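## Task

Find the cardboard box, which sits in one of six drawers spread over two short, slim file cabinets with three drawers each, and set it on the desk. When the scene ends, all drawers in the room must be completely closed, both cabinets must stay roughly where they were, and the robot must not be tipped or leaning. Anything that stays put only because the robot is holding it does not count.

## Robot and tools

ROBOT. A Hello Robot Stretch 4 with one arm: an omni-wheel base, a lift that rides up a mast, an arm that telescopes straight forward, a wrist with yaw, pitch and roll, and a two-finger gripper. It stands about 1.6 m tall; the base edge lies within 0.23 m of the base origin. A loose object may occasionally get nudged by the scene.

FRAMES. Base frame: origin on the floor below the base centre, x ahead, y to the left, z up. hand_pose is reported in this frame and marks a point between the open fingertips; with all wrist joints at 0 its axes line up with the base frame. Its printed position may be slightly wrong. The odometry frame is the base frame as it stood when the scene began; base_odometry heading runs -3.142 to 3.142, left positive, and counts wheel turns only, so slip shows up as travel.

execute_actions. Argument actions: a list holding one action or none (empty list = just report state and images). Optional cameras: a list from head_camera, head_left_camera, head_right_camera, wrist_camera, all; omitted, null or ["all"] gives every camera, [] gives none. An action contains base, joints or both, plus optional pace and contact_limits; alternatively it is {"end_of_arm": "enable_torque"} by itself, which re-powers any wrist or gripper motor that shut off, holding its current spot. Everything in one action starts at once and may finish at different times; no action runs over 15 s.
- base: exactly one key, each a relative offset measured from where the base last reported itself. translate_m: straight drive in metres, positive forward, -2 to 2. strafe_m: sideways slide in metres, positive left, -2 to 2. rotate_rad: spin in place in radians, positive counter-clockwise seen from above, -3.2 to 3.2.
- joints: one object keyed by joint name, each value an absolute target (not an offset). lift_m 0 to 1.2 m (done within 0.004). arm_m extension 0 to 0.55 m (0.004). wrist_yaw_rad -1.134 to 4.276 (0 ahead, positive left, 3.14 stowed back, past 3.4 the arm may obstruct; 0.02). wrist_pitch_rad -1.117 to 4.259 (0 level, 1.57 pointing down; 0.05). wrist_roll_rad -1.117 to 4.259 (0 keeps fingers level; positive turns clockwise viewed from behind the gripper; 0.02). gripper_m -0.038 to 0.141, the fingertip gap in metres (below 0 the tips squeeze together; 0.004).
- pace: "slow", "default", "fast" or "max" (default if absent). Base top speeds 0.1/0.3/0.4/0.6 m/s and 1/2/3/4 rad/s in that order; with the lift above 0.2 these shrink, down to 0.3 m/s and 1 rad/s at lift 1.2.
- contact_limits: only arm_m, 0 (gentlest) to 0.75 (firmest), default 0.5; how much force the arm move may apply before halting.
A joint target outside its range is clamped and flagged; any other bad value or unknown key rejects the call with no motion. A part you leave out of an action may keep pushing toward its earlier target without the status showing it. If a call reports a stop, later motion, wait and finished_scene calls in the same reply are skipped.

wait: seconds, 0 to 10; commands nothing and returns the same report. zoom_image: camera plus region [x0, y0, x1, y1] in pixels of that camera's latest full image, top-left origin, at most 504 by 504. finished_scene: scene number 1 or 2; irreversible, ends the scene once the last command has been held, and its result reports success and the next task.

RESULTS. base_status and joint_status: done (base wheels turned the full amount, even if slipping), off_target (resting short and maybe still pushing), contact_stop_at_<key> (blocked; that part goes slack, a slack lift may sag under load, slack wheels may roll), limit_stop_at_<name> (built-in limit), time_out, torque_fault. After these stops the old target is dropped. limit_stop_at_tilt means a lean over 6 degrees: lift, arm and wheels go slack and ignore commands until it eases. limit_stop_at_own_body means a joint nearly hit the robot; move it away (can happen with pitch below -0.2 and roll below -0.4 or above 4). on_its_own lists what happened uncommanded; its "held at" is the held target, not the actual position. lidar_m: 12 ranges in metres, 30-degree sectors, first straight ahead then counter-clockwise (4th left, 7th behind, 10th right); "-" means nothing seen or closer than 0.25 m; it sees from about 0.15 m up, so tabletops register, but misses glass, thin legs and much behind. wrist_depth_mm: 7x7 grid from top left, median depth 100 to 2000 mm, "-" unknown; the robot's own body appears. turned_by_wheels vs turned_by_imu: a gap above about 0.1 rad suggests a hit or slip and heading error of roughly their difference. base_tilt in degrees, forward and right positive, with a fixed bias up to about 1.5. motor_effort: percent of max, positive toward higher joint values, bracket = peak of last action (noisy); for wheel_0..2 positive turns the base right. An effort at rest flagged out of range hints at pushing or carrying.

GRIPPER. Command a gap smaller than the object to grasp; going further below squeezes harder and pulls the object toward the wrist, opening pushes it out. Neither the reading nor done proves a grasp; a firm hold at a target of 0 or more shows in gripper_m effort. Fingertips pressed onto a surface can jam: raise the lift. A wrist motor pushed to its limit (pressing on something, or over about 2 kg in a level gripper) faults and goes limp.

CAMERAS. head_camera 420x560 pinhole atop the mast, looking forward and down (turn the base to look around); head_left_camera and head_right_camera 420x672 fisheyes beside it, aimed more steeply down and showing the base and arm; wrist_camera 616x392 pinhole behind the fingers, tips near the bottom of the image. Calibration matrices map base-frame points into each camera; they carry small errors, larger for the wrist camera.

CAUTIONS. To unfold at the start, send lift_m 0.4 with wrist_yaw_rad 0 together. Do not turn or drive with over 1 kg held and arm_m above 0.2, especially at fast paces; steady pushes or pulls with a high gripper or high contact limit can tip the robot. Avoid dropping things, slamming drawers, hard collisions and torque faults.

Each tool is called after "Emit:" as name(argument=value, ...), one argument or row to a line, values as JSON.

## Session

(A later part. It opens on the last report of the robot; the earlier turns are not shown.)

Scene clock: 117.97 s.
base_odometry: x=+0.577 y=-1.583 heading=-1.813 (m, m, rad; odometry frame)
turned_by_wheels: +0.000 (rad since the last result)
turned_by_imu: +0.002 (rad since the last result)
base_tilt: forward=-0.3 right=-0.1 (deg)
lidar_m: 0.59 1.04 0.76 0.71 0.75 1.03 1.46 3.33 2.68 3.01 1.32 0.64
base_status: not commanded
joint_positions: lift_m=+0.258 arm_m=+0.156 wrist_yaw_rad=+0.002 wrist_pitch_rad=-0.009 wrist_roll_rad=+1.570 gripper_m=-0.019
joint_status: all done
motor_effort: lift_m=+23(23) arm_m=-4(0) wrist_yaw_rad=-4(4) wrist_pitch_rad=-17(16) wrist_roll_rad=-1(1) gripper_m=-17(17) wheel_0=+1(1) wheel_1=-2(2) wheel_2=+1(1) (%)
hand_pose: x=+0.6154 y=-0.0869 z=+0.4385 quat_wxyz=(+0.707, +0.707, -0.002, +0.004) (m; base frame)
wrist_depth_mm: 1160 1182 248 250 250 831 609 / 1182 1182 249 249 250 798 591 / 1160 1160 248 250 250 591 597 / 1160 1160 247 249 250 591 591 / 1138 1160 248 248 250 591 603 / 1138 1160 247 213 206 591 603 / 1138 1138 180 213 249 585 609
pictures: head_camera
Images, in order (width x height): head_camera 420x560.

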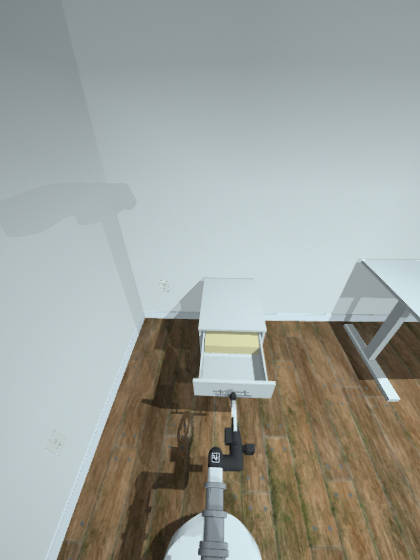

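Emit:
execute_actions(
  actions=[
    {"joints":{"arm_m":0.494},"pace":"slow","contact_limits":{"arm_m":0.3}},
  ],
  cameras=[],
)

Emit:
execute_actions(
  actions=[
    {"joints":{"gripper_m":0.08}},
  ],
  cameras=[],
)

Emit:
execute_actions(
  actions=[
    {"joints":{"arm_m":0.39}},
  ],
  cameras=[],
)

Emit:
execute_actions(
  actions=[
    {"joints":{"lift_m":0.101}},
  ],
  cameras=[],
)

Emit:
execute_actions(
  actions=[
    {"joints":{"arm_m":0.484},"contact_limits":{"arm_m":0.2}},
  ],
  cameras=[],
)

Emit:
execute_actions(
  actions=[
    {"joints":{"gripper_m":-0.02}},
  ],
  cameras=[],
)

Emit:
execute_actions(
  actions=[
    {"joints":{"arm_m":0.155},"pace":"slow"},
  ],
  cameras=["head_camera"],
)

Scene clock: 128.50 s.
base_odometry: x=+0.577 y=-1.583 heading=-1.813 (m, m, rad; odometry frame)
turned_by_wheels: +0.000 (rad since the last result)
turned_by_imu: +0.003 (rad since the last result)
base_tilt: forward=-0.3 right=-0.1 (deg)
lidar_m: 0.90 1.03 0.74 0.70 0.73 1.00 1.45 3.34 2.68 3.01 1.33 0.96
base_status: not commanded
joint_positions: lift_m=+0.258 arm_m=+0.493 wrist_yaw_rad=-0.001 wrist_pitch_rad=-0.009 wrist_roll_rad=+1.570 gripper_m=-0.020
joint_status: all done
motor_effort: lift_m=+23(23) arm_m=+7(10) wrist_yaw_rad=+3(4) wrist_pitch_rad=-14(17) wrist_roll_rad=-1(0) gripper_m=-13(22) wheel_0=+1(1) wheel_1=-2(2) wheel_2=+0(1) (%)
contact_limits: arm_m 0.3
hand_pose: x=+0.9522 y=-0.0877 z=+0.4387 quat_wxyz=(+0.707, +0.707, -0.004, +0.003) (m; base frame)
wrist_depth_mm: 820 831 246 247 248 250 - / 831 831 245 246 248 249 250 / 820 820 244 245 247 248 249 / 809 820 244 244 247 248 248 / 820 820 244 245 246 247 248 / 820 809 243 208 206 246 247 / 809 809 179 209 245 246 -
pictures: none
No camera images: the call's "cameras" was empty. Leave "cameras" out to get every camera's image.

Scene clock: 130.23 s.
base_odometry: x=+0.577 y=-1.583 heading=-1.813 (m, m, rad; odometry frame)
turned_by_wheels: +0.000 (rad since the last result)
turned_by_imu: +0.001 (rad since the last result)
base_tilt: forward=-0.3 right=-0.1 (deg)
lidar_m: 0.93 1.04 0.75 0.71 0.75 1.03 1.44 3.34 2.67 3.01 1.31 0.99
base_status: not commanded
joint_positions: lift_m=+0.258 arm_m=+0.493 wrist_yaw_rad=-0.001 wrist_pitch_rad=-0.009 wrist_roll_rad=+1.570 gripper_m=+0.080
joint_status: all done
motor_effort: lift_m=+23(22) arm_m=+5(7) wrist_yaw_rad=+3(4) wrist_pitch_rad=-17(17) wrist_roll_rad=+0(0) gripper_m=+0(14) wheel_0=+0(0) wheel_1=-2(2) wheel_2=+0(1) (%)
hand_pose: x=+0.9525 y=-0.0876 z=+0.4386 quat_wxyz=(+0.707, +0.707, -0.003, +0.003) (m; base frame)
wrist_depth_mm: 831 831 245 247 248 250 - / 820 831 246 246 246 249 249 / 831 831 245 245 246 248 249 / 820 820 244 245 246 247 248 / 809 809 244 244 246 248 247 / 809 809 214 244 219 247 247 / 809 831 242 156 245 246 -
pictures: none
No camera images: the call's "cameras" was empty. Leave "cameras" out to get every camera's image.

Scene clock: 131.53 s.
base_odometry: x=+0.577 y=-1.583 heading=-1.813 (m, m, rad; odometry frame)
turned_by_wheels: +0.000 (rad since the last result)
turned_by_imu: +0.001 (rad since the last result)
base_tilt: forward=-0.3 right=-0.1 (deg)
lidar_m: 0.92 1.04 0.73 0.70 0.74 1.02 1.45 3.34 2.68 2.99 1.34 1.00
base_status: not commanded
joint_positions: lift_m=+0.258 arm_m=+0.391 wrist_yaw_rad=+0.000 wrist_pitch_rad=-0.011 wrist_roll_rad=+1.570 gripper_m=+0.080
joint_status: all done
motor_effort: lift_m=+22(23) arm_m=-4(7) wrist_yaw_rad=+1(3) wrist_pitch_rad=-9(16) wrist_roll_rad=+0(1) gripper_m=-1(3) wheel_0=+1(0) wheel_1=-2(2) wheel_2=+1(1) (%)
hand_pose: x=+0.8502 y=-0.0874 z=+0.4393 quat_wxyz=(+0.707, +0.707, -0.004, +0.004) (m; base frame)
wrist_depth_mm: 931 931 931 931 640 691 580 / 931 931 349 347 351 349 351 / 917 946 347 347 349 351 351 / 931 931 347 347 349 351 349 / 917 917 347 347 349 347 351 / 917 917 219 347 219 349 349 / 917 904 343 156 347 349 347
pictures: none
No camera images: the call's "cameras" was empty. Leave "cameras" out to get every camera's image.

Scene clock: 133.27 s.
base_odometry: x=+0.577 y=-1.583 heading=-1.813 (m, m, rad; odometry frame)
turned_by_wheels: +0.000 (rad since the last result)
turned_by_imu: +0.001 (rad since the last result)
base_tilt: forward=-0.3 right=-0.1 (deg)
lidar_m: 0.92 1.05 0.75 0.71 0.74 1.02 1.45 3.33 2.67 3.02 1.34 0.99
base_status: not commanded
joint_positions: lift_m=+0.101 arm_m=+0.391 wrist_yaw_rad=+0.000 wrist_pitch_rad=-0.011 wrist_roll_rad=+1.570 gripper_m=+0.080
joint_status: all done
motor_effort: lift_m=+18(21) arm_m=-4(4) wrist_yaw_rad=+1(1) wrist_pitch_rad=-9(9) wrist_roll_rad=+0(1) gripper_m=+0(2) wheel_0=+0(0) wheel_1=-2(2) wheel_2=+1(1) (%)
hand_pose: x=+0.8501 y=-0.0874 z=+0.2827 quat_wxyz=(+0.707, +0.707, -0.004, +0.004) (m; base frame)
wrist_depth_mm: 931 931 931 946 741 439 387 / 345 347 347 349 351 353 377 / 345 347 347 347 349 351 384 / 345 347 347 347 349 349 366 / 343 345 345 347 347 349 349 / 343 343 219 347 219 347 351 / 634 343 345 156 349 320 349
pictures: none
No camera images: the call's "cameras" was empty. Leave "cameras" out to get every camera's image.

Scene clock: 134.53 s.
base_odometry: x=+0.577 y=-1.583 heading=-1.813 (m, m, rad; odometry frame)
turned_by_wheels: +0.000 (rad since the last result)
turned_by_imu: +0.001 (rad since the last result)
base_tilt: forward=-0.3 right=-0.1 (deg)
lidar_m: 0.93 1.03 0.76 0.71 0.74 1.03 1.43 3.35 2.69 3.03 1.34 0.98
base_status: not commanded
joint_positions: lift_m=+0.101 arm_m=+0.483 wrist_yaw_rad=+0.000 wrist_pitch_rad=-0.011 wrist_roll_rad=+1.570 gripper_m=+0.080
joint_status: all done
motor_effort: lift_m=+18(18) arm_m=+5(3) wrist_yaw_rad=+1(1) wrist_pitch_rad=-9(10) wrist_roll_rad=-1(1) gripper_m=-2(5) wheel_0=+1(1) wheel_1=-2(2) wheel_2=+1(1) (%)
contact_limits: arm_m 0.2
hand_pose: x=+0.9426 y=-0.0874 z=+0.2827 quat_wxyz=(+0.707, +0.707, -0.004, +0.004) (m; base frame)
wrist_depth_mm: 254 255 255 256 257 257 - / 253 254 255 256 256 258 259 / 254 253 255 255 256 257 258 / 252 253 254 255 257 256 229 / 252 252 253 254 256 256 256 / 252 252 219 254 219 255 256 / 251 252 252 156 254 255 -
pictures: none
No camera images: the call's "cameras" was empty. Leave "cameras" out to get every camera's image.

Scene clock: 136.27 s.
base_odometry: x=+0.577 y=-1.583 heading=-1.813 (m, m, rad; odometry frame)
turned_by_wheels: +0.000 (rad since the last result)
turned_by_imu: +0.001 (rad since the last result)
base_tilt: forward=-0.3 right=-0.1 (deg)
lidar_m: 0.93 1.03 0.72 0.72 0.72 1.01 1.44 3.31 2.67 3.02 1.33 0.99
base_status: not commanded
joint_positions: lift_m=+0.101 arm_m=+0.483 wrist_yaw_rad=+0.001 wrist_pitch_rad=-0.011 wrist_roll_rad=+1.570 gripper_m=-0.019
joint_status: all done
motor_effort: lift_m=+18(18) arm_m=+4(4) wrist_yaw_rad=-1(2) wrist_pitch_rad=-10(10) wrist_roll_rad=-1(1) gripper_m=-18(16) wheel_0=+1(0) wheel_1=-2(2) wheel_2=+1(1) (%)
hand_pose: x=+0.9429 y=-0.0872 z=+0.2825 quat_wxyz=(+0.707, +0.707, -0.003, +0.004) (m; base frame)
wrist_depth_mm: 254 254 251 253 253 257 - / 253 254 251 252 252 257 258 / 252 253 250 251 252 257 257 / 251 253 249 250 251 256 228 / 252 252 249 251 250 256 229 / 251 252 249 213 251 255 230 / 250 251 181 216 250 255 -
pictures: none
No camera images: the call's "cameras" was empty. Leave "cameras" out to get every camera's image.

Scene clock: 140.83 s.
base_odometry: x=+0.577 y=-1.583 heading=-1.813 (m, m, rad; odometry frame)
turned_by_wheels: +0.000 (rad since the last result)
turned_by_imu: +0.002 (rad since the last result)
base_tilt: forward=-0.3 right=-0.1 (deg)
lidar_m: 0.61 1.05 0.75 0.71 0.75 1.03 1.45 3.34 2.67 3.03 1.34 0.66
base_status: not commanded
joint_positions: lift_m=+0.101 arm_m=+0.156 wrist_yaw_rad=+0.002 wrist_pitch_rad=-0.010 wrist_roll_rad=+1.570 gripper_m=-0.019
joint_status: all done
motor_effort: lift_m=+18(18) arm_m=-4(5) wrist_yaw_rad=-4(4) wrist_pitch_rad=-13(14) wrist_roll_rad=-1(1) gripper_m=-16(19) wheel_0=+0(1) wheel_1=-2(2) wheel_2=+1(1) (%)
hand_pose: x=+0.6154 y=-0.0869 z=+0.2823 quat_wxyz=(+0.707, +0.707, -0.003, +0.004) (m; base frame)
wrist_depth_mm: 1182 1182 250 251 252 535 389 / 1160 1160 250 251 252 544 397 / 1160 1160 249 250 252 559 404 / 1160 1160 249 250 251 569 399 / 1160 1160 248 250 251 574 413 / 1160 1160 248 211 198 574 415 / 1160 1160 180 214 249 466 410
pictures: head_camera
Images, in order (width x height): head_camera 420x560.

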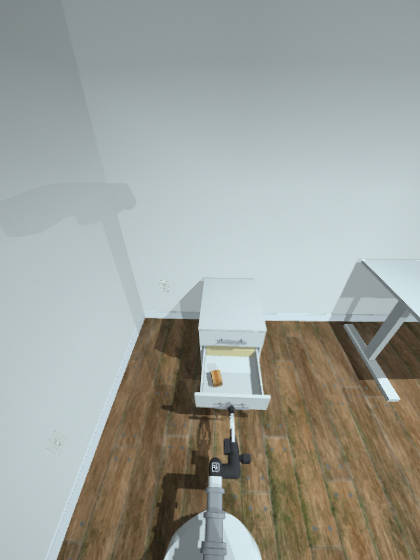

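Found.

Emit:
execute_actions(
  actions=[
    {"joints":{"gripper_m":0.1}},
  ],
  cameras=[],
)

Emit:
execute_actions(
  actions=[
    {"joints":{"arm_m":0.05}},
  ],
  cameras=[],
)

Emit:
execute_actions(
  actions=[
    {"joints":{"lift_m":0.62,"wrist_pitch_rad":1.57,"wrist_roll_rad":0}},
  ],
  cameras=[],
)

Emit:
execute_actions(
  actions=[
    {"base":{"translate_m":0.2},"joints":{"arm_m":0.35}},
  ],
  cameras=["wrist_camera"],
)

Scene clock: 145.80 s.
base_odometry: x=+0.577 y=-1.583 heading=-1.813 (m, m, rad; odometry frame)
turned_by_wheels: +0.000 (rad since the last result)
turned_by_imu: +0.002 (rad since the last result)
base_tilt: forward=-0.3 right=-0.1 (deg)
lidar_m: 0.60 1.03 0.75 0.71 0.74 1.03 1.46 3.33 2.68 3.00 1.35 0.66
base_status: not commanded
joint_positions: lift_m=+0.101 arm_m=+0.156 wrist_yaw_rad=+0.000 wrist_pitch_rad=-0.011 wrist_roll_rad=+1.570 gripper_m=+0.100
joint_status: all done
motor_effort: lift_m=+18(18) arm_m=-4(5) wrist_yaw_rad=+0(4) wrist_pitch_rad=-10(14) wrist_roll_rad=-1(0) gripper_m=+1(20) wheel_0=+0(1) wheel_1=-2(2) wheel_2=+1(1) (%)
hand_pose: x=+0.6152 y=-0.0873 z=+0.2826 quat_wxyz=(+0.707, +0.707, -0.004, +0.004) (m; base frame)
wrist_depth_mm: 1182 1182 257 259 259 539 389 / 1182 1182 257 257 259 554 399 / 1160 1160 257 258 258 564 410 / 1160 1160 257 257 258 574 402 / 1138 1138 256 256 258 580 415 / 1138 1160 216 256 221 539 415 / 1138 1160 255 155 256 496 413
pictures: none
No camera images: the call's "cameras" was empty. Leave "cameras" out to get every camera's image.

Scene clock: 147.10 s.
base_odometry: x=+0.577 y=-1.583 heading=-1.813 (m, m, rad; odometry frame)
turned_by_wheels: +0.000 (rad since the last result)
turned_by_imu: +0.001 (rad since the last result)
base_tilt: forward=-0.3 right=-0.1 (deg)
lidar_m: 0.59 1.03 0.74 0.71 0.74 1.03 1.46 3.34 2.67 3.01 1.32 0.65
base_status: not commanded
joint_positions: lift_m=+0.101 arm_m=+0.051 wrist_yaw_rad=+0.000 wrist_pitch_rad=-0.011 wrist_roll_rad=+1.570 gripper_m=+0.100
joint_status: all done
motor_effort: lift_m=+18(18) arm_m=-4(7) wrist_yaw_rad=+1(0) wrist_pitch_rad=-9(9) wrist_roll_rad=+0(2) gripper_m=-4(1) wheel_0=+0(1) wheel_1=-2(2) wheel_2=+1(1) (%)
hand_pose: x=+0.5102 y=-0.0874 z=+0.2826 quat_wxyz=(+0.707, +0.707, -0.004, +0.004) (m; base frame)
wrist_depth_mm: 1281 1281 1281 1281 991 539 392 / 1281 1281 1255 364 788 559 402 / 1281 1281 699 362 699 564 407 / 1281 1281 691 364 661 574 402 / 1255 1255 654 364 661 580 418 / 1255 1281 216 362 221 539 415 / 1281 1255 683 154 691 504 413
pictures: none
No camera images: the call's "cameras" was empty. Leave "cameras" out to get every camera's image.

Scene clock: 150.10 s.
base_odometry: x=+0.577 y=-1.583 heading=-1.813 (m, m, rad; odometry frame)
turned_by_wheels: +0.000 (rad since the last result)
turned_by_imu: +0.001 (rad since the last result)
base_tilt: forward=-0.3 right=-0.1 (deg)
lidar_m: 0.61 1.05 0.73 0.71 0.74 1.02 1.45 3.33 2.70 3.03 1.34 0.63
base_status: not commanded
joint_positions: lift_m=+0.620 arm_m=+0.051 wrist_yaw_rad=+0.000 wrist_pitch_rad=+1.570 wrist_roll_rad=+0.000 gripper_m=+0.100
joint_status: all done
motor_effort: lift_m=+22(24) arm_m=-4(4) wrist_yaw_rad=+1(1) wrist_pitch_rad=+0(3) wrist_roll_rad=-1(7) gripper_m=+0(0) wheel_0=+0(1) wheel_1=-2(2) wheel_2=+1(1) (%)
hand_pose: x=+0.2220 y=-0.0874 z=+0.5095 quat_wxyz=(+0.708, +0.000, +0.707, +0.000) (m; base frame)
wrist_depth_mm: 750 741 750 750 750 750 750 / 741 741 741 741 741 750 741 / 741 741 741 750 741 741 741 / 750 741 750 741 741 741 750 / 741 741 732 741 741 741 732 / 741 741 221 521 222 741 741 / 732 521 517 154 732 732 732
pictures: none
No camera images: the call's "cameras" was empty. Leave "cameras" out to get every camera's image.

Scene clock: 152.17 s.
base_odometry: x=+0.529 y=-1.777 heading=-1.813 (m, m, rad; odometry frame)
turned_by_wheels: +0.000 (rad since the last result)
turned_by_imu: +0.000 (rad since the last result)
base_tilt: forward=-0.3 right=-0.1 (deg)
lidar_m: 0.42 0.47 0.74 0.71 0.76 1.05 1.63 3.53 2.76 2.33 1.23 0.42
base_status: done
joint_positions: lift_m=+0.620 arm_m=+0.349 wrist_yaw_rad=+0.000 wrist_pitch_rad=+1.570 wrist_roll_rad=+0.000 gripper_m=+0.100
joint_status: all done
motor_effort: lift_m=+22(23) arm_m=+4(4) wrist_yaw_rad=+0(1) wrist_pitch_rad=+0(0) wrist_roll_rad=-1(2) gripper_m=+0(2) wheel_0=-1(5) wheel_1=+1(6) wheel_2=+0(9) (%)
hand_pose: x=+0.5205 y=-0.0874 z=+0.5095 quat_wxyz=(+0.707, +0.000, +0.707, +0.000) (m; base frame)
wrist_depth_mm: 741 488 469 477 480 741 741 / 741 741 521 521 521 741 741 / 750 732 521 521 521 741 732 / 732 741 484 517 521 732 741 / 741 741 517 517 512 741 741 / 741 477 222 410 222 433 741 / 732 732 732 154 732 741 732
pictures: wrist_camera
camera_calibration (this result's frames):
wrist_camera: T_world_to_cam=[[-0.0215166, -0.999757, -0.00472678, -0.0667967], [-0.999064, 0.0216786, -0.0374384, 0.606804], [0.0375317, 0.00391681, -0.999288, 0.712424], [0, 0, 0, 1]] pos_world=[0.57806, -0.0827256, 0.734319]
Images, in order (width x height): wrist_camera 616x392.

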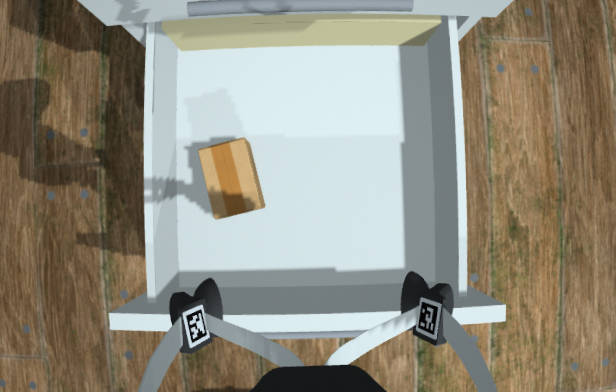

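Emit:
execute_actions(
  actions=[
    {"base":{"strafe_m":0.09},"joints":{"arm_m":0.45,"wrist_roll_rad":-0.25,"lift_m":0.5,"gripper_m":0.09}},
  ],
  cameras=["wrist_camera"],
)

Scene clock: 156.13 s.
base_odometry: x=+0.617 y=-1.799 heading=-1.814 (m, m, rad; odometry frame)
turned_by_wheels: +0.000 (rad since the last result)
turned_by_imu: +0.001 (rad since the last result)
base_tilt: forward=-0.3 right=-0.1 (deg)
lidar_m: 0.42 0.91 0.65 0.61 0.65 0.88 1.65 3.55 2.83 2.33 1.30 0.44
base_status: done
joint_positions: lift_m=+0.500 arm_m=+0.449 wrist_yaw_rad=+0.000 wrist_pitch_rad=+1.570 wrist_roll_rad=-0.250 gripper_m=+0.090
joint_status: all done
motor_effort: lift_m=+18(19) arm_m=+4(4) wrist_yaw_rad=+1(1) wrist_pitch_rad=-1(1) wrist_roll_rad=-1(2) gripper_m=-4(1) wheel_0=-1(11) wheel_1=-1(3) wheel_2=-1(1) (%)
hand_pose: x=+0.6204 y=-0.0874 z=+0.3899 quat_wxyz=(+0.702, -0.088, +0.701, +0.088) (m; base frame)
wrist_depth_mm: 621 627 248 220 190 171 - / 627 621 621 387 187 203 208 / 615 615 399 399 399 397 389 / 621 621 397 399 397 397 397 / 615 621 397 345 397 397 397 / 621 615 221 345 215 397 389 / 615 615 397 154 397 397 368
pictures: wrist_camera
camera_calibration (this result's frames):
wrist_camera: T_world_to_cam=[[0.226198, -0.974071, -0.00451834, -0.216725], [-0.973444, -0.22588, -0.0372168, 0.664527], [0.0352312, 0.0128167, -0.999297, 0.591349], [0, 0, 0, 1]] pos_world=[0.675068, -0.0685813, 0.614686]
Images, in order (width x height): wrist_camera 616x392.

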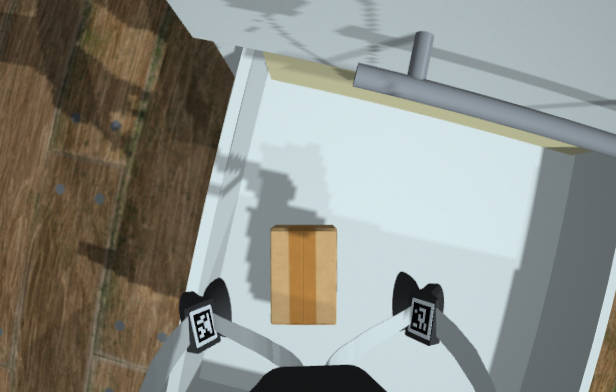

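Emit:
execute_actions(
  actions=[
    {"joints":{"lift_m":0.357},"pace":"slow"},
  ],
  cameras=["wrist_camera"],
)

Emit:
execute_actions(
  actions=[
    {"joints":{"gripper_m":0.025}},
  ],
  cameras=[],
)

Emit:
execute_actions(
  actions=[
    {"joints":{"lift_m":1.05}},
  ],
  cameras=[],
)

Emit:
execute_actions(
  actions=[
    {"base":{"strafe_m":-1.6},"joints":{"arm_m":0.2}},
  ],
  cameras=["head_camera","wrist_camera"],
)

Scene clock: 160.83 s.
base_odometry: x=+0.617 y=-1.799 heading=-1.814 (m, m, rad; odometry frame)
turned_by_wheels: +0.000 (rad since the last result)
turned_by_imu: +0.002 (rad since the last result)
base_tilt: forward=-0.3 right=-0.1 (deg)
lidar_m: 0.44 0.93 0.64 0.61 0.66 0.90 1.62 3.53 2.84 2.33 1.29 0.45
base_status: not commanded
joint_positions: lift_m=+0.357 arm_m=+0.449 wrist_yaw_rad=+0.000 wrist_pitch_rad=+1.570 wrist_roll_rad=-0.250 gripper_m=+0.090
joint_status: all done
motor_effort: lift_m=+18(17) arm_m=+5(5) wrist_yaw_rad=+1(1) wrist_pitch_rad=+0(1) wrist_roll_rad=-1(1) gripper_m=-4(4) wheel_0=+0(0) wheel_1=-1(1) wheel_2=-1(1) (%)
hand_pose: x=+0.6204 y=-0.0874 z=+0.2470 quat_wxyz=(+0.702, -0.088, +0.701, +0.088) (m; base frame)
wrist_depth_mm: 477 477 216 254 235 207 - / 477 473 242 254 254 255 251 / 473 473 254 254 254 254 254 / 473 196 254 254 253 254 253 / 469 199 253 204 253 253 252 / 473 196 204 202 215 252 252 / 469 176 252 154 252 251 -
pictures: wrist_camera
camera_calibration (this result's frames):
wrist_camera: T_world_to_cam=[[0.226199, -0.974071, -0.00451828, -0.217372], [-0.973444, -0.22588, -0.0372171, 0.659208], [0.0352314, 0.0128167, -0.999297, 0.448484], [0, 0, 0, 1]] pos_world=[0.67507, -0.0685813, 0.471721]
Images, in order (width x height): wrist_camera 616x392.

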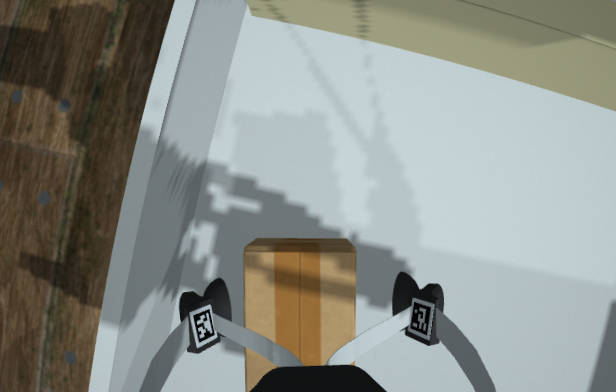

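Scene clock: 162.30 s.
base_odometry: x=+0.617 y=-1.799 heading=-1.814 (m, m, rad; odometry frame)
turned_by_wheels: +0.000 (rad since the last result)
turned_by_imu: +0.001 (rad since the last result)
base_tilt: forward=-0.3 right=-0.1 (deg)
lidar_m: 0.43 0.90 0.64 0.61 0.64 0.90 1.63 3.54 2.85 2.32 1.27 0.42
base_status: not commanded
joint_positions: lift_m=+0.357 arm_m=+0.449 wrist_yaw_rad=+0.000 wrist_pitch_rad=+1.570 wrist_roll_rad=-0.250 gripper_m=+0.025
joint_status: all done
motor_effort: lift_m=+18(18) arm_m=+4(4) wrist_yaw_rad=+1(1) wrist_pitch_rad=-1(1) wrist_roll_rad=-1(1) gripper_m=-17(17) wheel_0=+0(0) wheel_1=-1(1) wheel_2=-1(1) (%)
hand_pose: x=+0.6204 y=-0.0874 z=+0.2469 quat_wxyz=(+0.702, -0.088, +0.701, +0.088) (m; base frame)
wrist_depth_mm: 477 473 216 254 234 207 - / 477 477 241 254 253 255 252 / 469 473 254 254 253 253 254 / 477 196 253 253 253 253 253 / 473 199 253 193 253 253 253 / 469 196 204 192 192 252 252 / 473 167 222 191 251 251 -
pictures: none
No camera images: the call's "cameras" was empty. Leave "cameras" out to get every camera's image.

Scene clock: 165.90 s.
base_odometry: x=+0.617 y=-1.799 heading=-1.814 (m, m, rad; odometry frame)
turned_by_wheels: +0.000 (rad since the last result)
turned_by_imu: +0.001 (rad since the last result)
base_tilt: forward=-0.3 right=-0.1 (deg)
lidar_m: 0.41 0.93 0.64 0.62 0.63 0.91 1.65 3.53 2.85 2.30 1.30 0.44
base_status: not commanded
joint_positions: lift_m=+1.050 arm_m=+0.449 wrist_yaw_rad=+0.000 wrist_pitch_rad=+1.570 wrist_roll_rad=-0.250 gripper_m=+0.025
joint_status: all done
motor_effort: lift_m=+23(28) arm_m=+4(5) wrist_yaw_rad=+1(0) wrist_pitch_rad=-2(2) wrist_roll_rad=-1(1) gripper_m=-16(17) wheel_0=+0(0) wheel_1=-1(1) wheel_2=-1(1) (%)
hand_pose: x=+0.6204 y=-0.0874 z=+0.9395 quat_wxyz=(+0.702, -0.088, +0.701, +0.088) (m; base frame)
wrist_depth_mm: 931 1182 1182 647 654 647 1118 / 976 1205 1205 647 647 647 1160 / 1025 1182 1182 647 647 647 1182 / 1060 1182 1182 960 960 1182 1160 / 1078 1182 1182 193 960 1182 1160 / 1160 1182 204 191 191 1182 1160 / 1160 1160 580 191 1182 1182 1160
pictures: none
No camera images: the call's "cameras" was empty. Leave "cameras" out to get every camera's image.

Scene clock: 172.57 s.
base_odometry: x=-0.936 y=-1.415 heading=-1.813 (m, m, rad; odometry frame)
turned_by_wheels: +0.000 (rad since the last result)
turned_by_imu: +0.012 (rad since the last result)
base_tilt: forward=-0.3 right=-0.1 (deg)
lidar_m: 0.52 0.55 1.30 2.23 2.33 2.50 3.47 1.55 1.55 1.48 0.80 0.58
base_status: done
joint_positions: lift_m=+1.050 arm_m=+0.201 wrist_yaw_rad=+0.000 wrist_pitch_rad=+1.570 wrist_roll_rad=-0.250 gripper_m=+0.025
joint_status: all done
motor_effort: lift_m=+22(23) arm_m=-4(3) wrist_yaw_rad=+1(1) wrist_pitch_rad=-1(1) wrist_roll_rad=-1(1) gripper_m=-13(14) wheel_0=+0(11) wheel_1=+1(6) wheel_2=-1(2) (%)
hand_pose: x=+0.3719 y=-0.0874 z=+0.9396 quat_wxyz=(+0.702, -0.088, +0.701, +0.088) (m; base frame)
wrist_depth_mm: 449 449 449 445 449 445 445 / 1182 1182 1160 445 445 445 449 / 1182 1182 1182 1160 1182 1160 445 / 1205 1182 1182 1182 1182 1182 1182 / 1182 1160 1182 195 1182 1160 1182 / 1182 1182 204 191 191 1160 1182 / 1182 1182 569 191 1160 1182 1160
pictures: head_camera, wrist_camera
camera_calibration (this result's frames):
wrist_camera: T_world_to_cam=[[0.226041, -0.974107, -0.00451531, -0.157985], [-0.97348, -0.225723, -0.0372298, 0.44315], [0.0352466, 0.012811, -0.999297, 1.14938], [0, 0, 0, 1]] pos_world=[0.426597, -0.0685901, 1.16436]
Images, in order (width x height): head_camera 420x560, wrist_camera 616x392.

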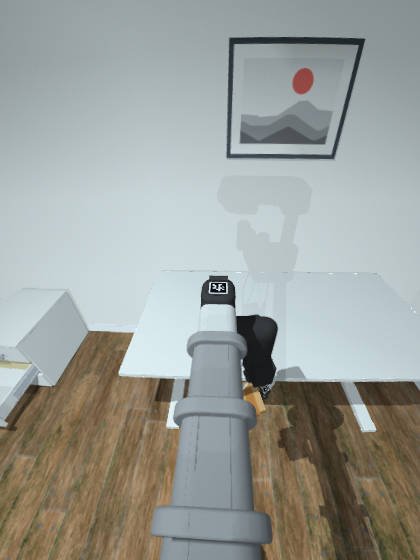

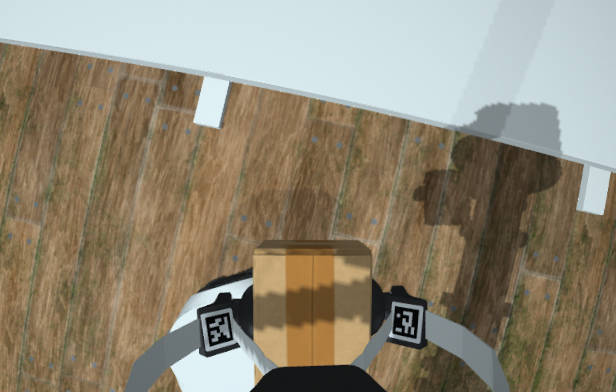

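Lower by 0.19 → 0.858.

Emit:
execute_actions(
  actions=[
    {"joints":{"arm_m":0.54}},
  ],
  cameras=[],
)

Emit:
execute_actions(
  actions=[
    {"joints":{"lift_m":0.858}},
  ],
  cameras=[],
)

Emit:
execute_actions(
  actions=[
    {"joints":{"gripper_m":0.1}},
  ],
  cameras=[],
)

Emit:
execute_actions(
  actions=[
    {"joints":{"lift_m":0.96}},
  ],
  cameras=[],
)

Emit:
execute_actions(
  actions=[
    {"base":{"translate_m":-0.2},"joints":{"arm_m":0}},
  ],
  cameras=["head_camera"],
)

Emit:
execute_actions(
  actions=[
    {"base":{"strafe_m":1.51},"joints":{"lift_m":0.101,"wrist_pitch_rad":-0.012,"wrist_roll_rad":1.57,"gripper_m":0.08}},
  ],
  cameras=["wrist_camera"],
)

Scene clock: 178.77 s.
base_odometry: x=-0.936 y=-1.415 heading=-1.813 (m, m, rad; odometry frame)
turned_by_wheels: +0.000 (rad since the last result)
turned_by_imu: +0.002 (rad since the last result)
base_tilt: forward=-0.3 right=-0.1 (deg)
lidar_m: 0.53 0.57 1.33 2.22 2.33 2.52 3.47 1.56 1.55 1.47 0.78 0.56
base_status: not commanded
joint_positions: lift_m=+1.050 arm_m=+0.539 wrist_yaw_rad=+0.000 wrist_pitch_rad=+1.570 wrist_roll_rad=-0.250 gripper_m=+0.025
joint_status: all done
motor_effort: lift_m=+22(22) arm_m=+4(8) wrist_yaw_rad=+1(1) wrist_pitch_rad=+0(0) wrist_roll_rad=+0(2) gripper_m=-19(18) wheel_0=+0(0) wheel_1=+1(2) wheel_2=+0(0) (%)
hand_pose: x=+0.7104 y=-0.0874 z=+0.9396 quat_wxyz=(+0.702, -0.088, +0.701, +0.088) (m; base frame)
wrist_depth_mm: 445 449 449 445 449 445 445 / 449 445 449 445 445 445 442 / 449 445 445 449 442 442 442 / 445 445 445 445 445 442 442 / 445 442 445 194 442 442 445 / 442 442 205 191 191 442 442 / 1160 1160 317 190 442 442 442
pictures: none
No camera images: the call's "cameras" was empty. Leave "cameras" out to get every camera's image.

Scene clock: 180.67 s.
base_odometry: x=-0.936 y=-1.415 heading=-1.813 (m, m, rad; odometry frame)
turned_by_wheels: +0.000 (rad since the last result)
turned_by_imu: +0.001 (rad since the last result)
base_tilt: forward=-0.3 right=-0.1 (deg)
lidar_m: 0.53 0.56 1.31 2.22 2.32 2.51 3.45 1.55 1.56 1.47 0.80 0.57
base_status: not commanded
joint_positions: lift_m=+0.858 arm_m=+0.539 wrist_yaw_rad=+0.000 wrist_pitch_rad=+1.570 wrist_roll_rad=-0.250 gripper_m=+0.025
joint_status: all done
motor_effort: lift_m=+18(18) arm_m=+4(5) wrist_yaw_rad=+1(1) wrist_pitch_rad=+0(0) wrist_roll_rad=+0(0) gripper_m=-20(19) wheel_0=+0(0) wheel_1=+1(1) wheel_2=+0(0) (%)
hand_pose: x=+0.7104 y=-0.0874 z=+0.7479 quat_wxyz=(+0.702, -0.088, +0.701, +0.088) (m; base frame)
wrist_depth_mm: 254 253 253 252 252 251 - / 252 252 252 252 252 251 252 / 252 253 252 251 251 251 251 / 251 251 250 252 252 251 250 / 252 251 251 194 249 250 251 / 251 251 204 191 191 250 249 / 250 250 220 191 249 248 -
pictures: none
No camera images: the call's "cameras" was empty. Leave "cameras" out to get every camera's image.

Scene clock: 182.23 s.
base_odometry: x=-0.936 y=-1.415 heading=-1.813 (m, m, rad; odometry frame)
turned_by_wheels: +0.000 (rad since the last result)
turned_by_imu: +0.001 (rad since the last result)
base_tilt: forward=-0.3 right=-0.1 (deg)
lidar_m: 0.54 0.57 1.31 2.23 2.32 2.50 3.46 1.54 1.56 1.48 0.80 0.56
base_status: not commanded
joint_positions: lift_m=+0.858 arm_m=+0.539 wrist_yaw_rad=+0.000 wrist_pitch_rad=+1.570 wrist_roll_rad=-0.250 gripper_m=+0.100
joint_status: all done
motor_effort: lift_m=+18(18) arm_m=+4(5) wrist_yaw_rad=+1(1) wrist_pitch_rad=-1(1) wrist_roll_rad=-1(1) gripper_m=-3(18) wheel_0=+0(0) wheel_1=+1(1) wheel_2=-1(0) (%)
hand_pose: x=+0.7104 y=-0.0874 z=+0.7479 quat_wxyz=(+0.702, -0.088, +0.701, +0.088) (m; base frame)
wrist_depth_mm: 254 253 252 252 253 253 - / 253 253 252 252 253 251 252 / 253 252 251 252 252 251 250 / 252 253 251 252 251 250 250 / 252 251 251 202 250 250 250 / 251 251 207 200 200 250 249 / 251 251 250 154 250 250 -
pictures: none
No camera images: the call's "cameras" was empty. Leave "cameras" out to get every camera's image.

Scene clock: 183.67 s.
base_odometry: x=-0.936 y=-1.415 heading=-1.813 (m, m, rad; odometry frame)
turned_by_wheels: +0.000 (rad since the last result)
turned_by_imu: +0.001 (rad since the last result)
base_tilt: forward=-0.3 right=-0.1 (deg)
lidar_m: 0.54 0.52 1.29 2.23 2.32 2.49 3.48 1.54 1.54 1.48 0.81 0.58
base_status: not commanded
joint_positions: lift_m=+0.960 arm_m=+0.539 wrist_yaw_rad=+0.000 wrist_pitch_rad=+1.570 wrist_roll_rad=-0.250 gripper_m=+0.100
joint_status: all done
motor_effort: lift_m=+23(24) arm_m=+5(5) wrist_yaw_rad=+1(1) wrist_pitch_rad=-1(1) wrist_roll_rad=-1(1) gripper_m=-3(2) wheel_0=+0(0) wheel_1=+1(1) wheel_2=+0(0) (%)
hand_pose: x=+0.7104 y=-0.0874 z=+0.8495 quat_wxyz=(+0.702, -0.088, +0.701, +0.088) (m; base frame)
wrist_depth_mm: 357 357 355 353 355 353 353 / 355 355 355 355 355 353 353 / 353 355 353 353 353 353 353 / 355 353 353 351 353 353 353 / 353 353 353 301 351 351 351 / 351 353 221 301 222 349 353 / 353 353 353 154 351 351 351
pictures: none
No camera images: the call's "cameras" was empty. Leave "cameras" out to get every camera's image.

Scene clock: 186.30 s.
base_odometry: x=-0.888 y=-1.220 heading=-1.813 (m, m, rad; odometry frame)
turned_by_wheels: +0.000 (rad since the last result)
turned_by_imu: +0.002 (rad since the last result)
base_tilt: forward=-0.3 right=-0.1 (deg)
lidar_m: 0.71 0.78 1.39 2.23 2.27 2.52 3.22 1.36 1.46 1.47 1.09 0.78
base_status: done
joint_positions: lift_m=+0.960 arm_m=+0.001 wrist_yaw_rad=+0.000 wrist_pitch_rad=+1.570 wrist_roll_rad=-0.250 gripper_m=+0.100
joint_status: all done
motor_effort: lift_m=+23(23) arm_m=-5(8) wrist_yaw_rad=+2(0) wrist_pitch_rad=-2(2) wrist_roll_rad=-1(1) gripper_m=+0(1) wheel_0=+0(3) wheel_1=+0(10) wheel_2=+0(8) (%)
hand_pose: x=+0.1718 y=-0.0874 z=+0.8495 quat_wxyz=(+0.702, -0.088, +0.701, +0.088) (m; base frame)
wrist_depth_mm: 1098 1098 1078 1078 1078 1118 1078 / 1098 1098 1078 1098 1078 1078 1098 / 1098 1098 1078 1078 1098 1098 1078 / 1078 1078 1078 1098 1060 1098 1078 / 1078 1098 854 866 1078 1078 1098 / 1098 1078 222 866 221 1078 1078 / 1078 1098 866 154 1098 1078 1078
pictures: head_camera
Images, in order (width x height): head_camera 420x560.

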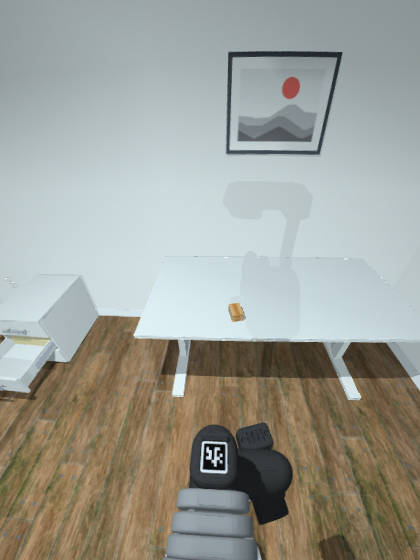

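Scene clock: 192.67 s.
base_odometry: x=+0.577 y=-1.583 heading=-1.813 (m, m, rad; odometry frame)
turned_by_wheels: +0.000 (rad since the last result)
turned_by_imu: -0.004 (rad since the last result)
base_tilt: forward=-0.3 right=-0.1 (deg)
lidar_m: 0.60 1.01 0.73 0.71 0.73 0.99 1.45 3.34 2.68 3.03 1.32 0.66
base_status: done
joint_positions: lift_m=+0.101 arm_m=+0.001 wrist_yaw_rad=+0.000 wrist_pitch_rad=-0.009 wrist_roll_rad=+1.570 gripper_m=+0.080
joint_status: all done
motor_effort: lift_m=+18(17) arm_m=-4(4) wrist_yaw_rad=+1(1) wrist_pitch_rad=-10(11) wrist_roll_rad=+0(4) gripper_m=+0(1) wheel_0=+0(9) wheel_1=-2(8) wheel_2=+1(1) (%)
hand_pose: x=+0.4601 y=-0.0874 z=+0.2820 quat_wxyz=(+0.707, +0.707, -0.003, +0.003) (m; base frame)
wrist_depth_mm: 1336 1336 1336 1336 1042 539 392 / 1336 1308 1336 418 866 554 399 / 1308 1336 741 413 750 569 407 / 1308 1336 750 415 750 574 399 / 1308 1336 750 415 750 580 418 / 1308 1308 219 415 219 585 415 / 1308 1336 1308 156 831 504 413
pictures: wrist_camera
camera_calibration (this result's frames):
wrist_camera: T_world_to_cam=[[0.0137355, 0.020563, -0.999694, 0.284404], [0.0361454, 0.999125, 0.021048, 0.130611], [0.999252, -0.0364234, 0.0129802, -0.244195], [0, 0, 0, 1]] pos_world=[0.235385, -0.145239, 0.284737]
Images, in order (width x height): wrist_camera 616x392.

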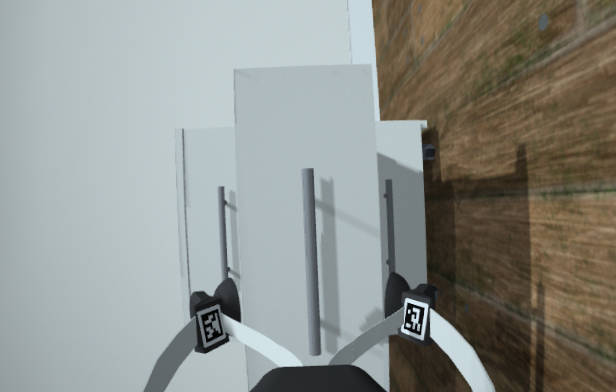

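Emit:
execute_actions(
  actions=[
    {"joints":{"arm_m":0.498},"pace":"slow","contact_limits":{"arm_m":0.3}},
  ],
  cameras=[],
)

Emit:
execute_actions(
  actions=[
    {"joints":{"arm_m":0.46}},
  ],
  cameras=["wrist_camera"],
)

Scene clock: 200.20 s.
base_odometry: x=+0.577 y=-1.583 heading=-1.813 (m, m, rad; odometry frame)
turned_by_wheels: +0.000 (rad since the last result)
turned_by_imu: +0.003 (rad since the last result)
base_tilt: forward=-0.3 right=-0.1 (deg)
lidar_m: 0.93 1.04 0.76 0.71 0.75 1.02 1.43 3.32 2.68 3.01 1.34 1.00
base_status: not commanded
joint_positions: lift_m=+0.101 arm_m=+0.497 wrist_yaw_rad=-0.002 wrist_pitch_rad=-0.011 wrist_roll_rad=+1.570 gripper_m=+0.080
joint_status: all done
motor_effort: lift_m=+18(18) arm_m=+7(11) wrist_yaw_rad=+6(7) wrist_pitch_rad=-4(10) wrist_roll_rad=+0(0) gripper_m=-1(5) wheel_0=+1(1) wheel_1=-2(2) wheel_2=+0(1) (%)
contact_limits: arm_m 0.3
hand_pose: x=+0.9559 y=-0.0880 z=+0.2826 quat_wxyz=(+0.707, +0.707, -0.005, +0.003) (m; base frame)
wrist_depth_mm: 243 244 245 246 247 248 - / 243 244 244 245 247 247 248 / 242 243 244 245 245 248 247 / 242 243 245 245 246 247 247 / 242 243 243 244 244 246 246 / 241 242 223 244 217 246 246 / 227 241 242 180 244 245 -
pictures: none
No camera images: the call's "cameras" was empty. Leave "cameras" out to get every camera's image.

Scene clock: 201.10 s.
base_odometry: x=+0.577 y=-1.583 heading=-1.813 (m, m, rad; odometry frame)
turned_by_wheels: +0.000 (rad since the last result)
turned_by_imu: +0.000 (rad since the last result)
base_tilt: forward=-0.3 right=-0.1 (deg)
lidar_m: 0.93 1.02 0.75 0.69 0.74 1.03 1.44 3.34 2.69 3.02 1.33 1.01
base_status: not commanded
joint_positions: lift_m=+0.101 arm_m=+0.461 wrist_yaw_rad=+0.000 wrist_pitch_rad=-0.010 wrist_roll_rad=+1.570 gripper_m=+0.080
joint_status: all done
motor_effort: lift_m=+18(18) arm_m=-4(5) wrist_yaw_rad=+1(6) wrist_pitch_rad=-8(7) wrist_roll_rad=+0(0) gripper_m=-3(1) wheel_0=+1(1) wheel_1=-1(1) wheel_2=-1(1) (%)
hand_pose: x=+0.9202 y=-0.0875 z=+0.2823 quat_wxyz=(+0.707, +0.707, -0.004, +0.003) (m; base frame)
wrist_depth_mm: 278 278 281 282 283 283 285 / 278 279 281 282 282 283 285 / 278 279 279 281 282 283 283 / 278 278 279 279 282 283 283 / 277 278 279 279 281 281 283 / 276 277 219 279 219 282 283 / 277 277 277 155 281 281 282
pictures: wrist_camera
camera_calibration (this result's frames):
wrist_camera: T_world_to_cam=[[0.0146914, 0.0207263, -0.999677, 0.277491], [0.0363144, 0.999114, 0.0212484, 0.113819], [0.999232, -0.0366149, 0.0139257, -0.70414], [0, 0, 0, 1]] pos_world=[0.69539, -0.145252, 0.284788]
Images, in order (width x height): wrist_camera 616x392.

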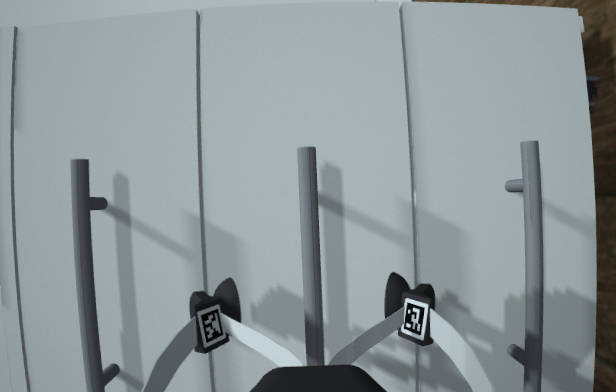

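Emit:
finished_scene(
  scene=2,
)

The scene is finished: the task was done.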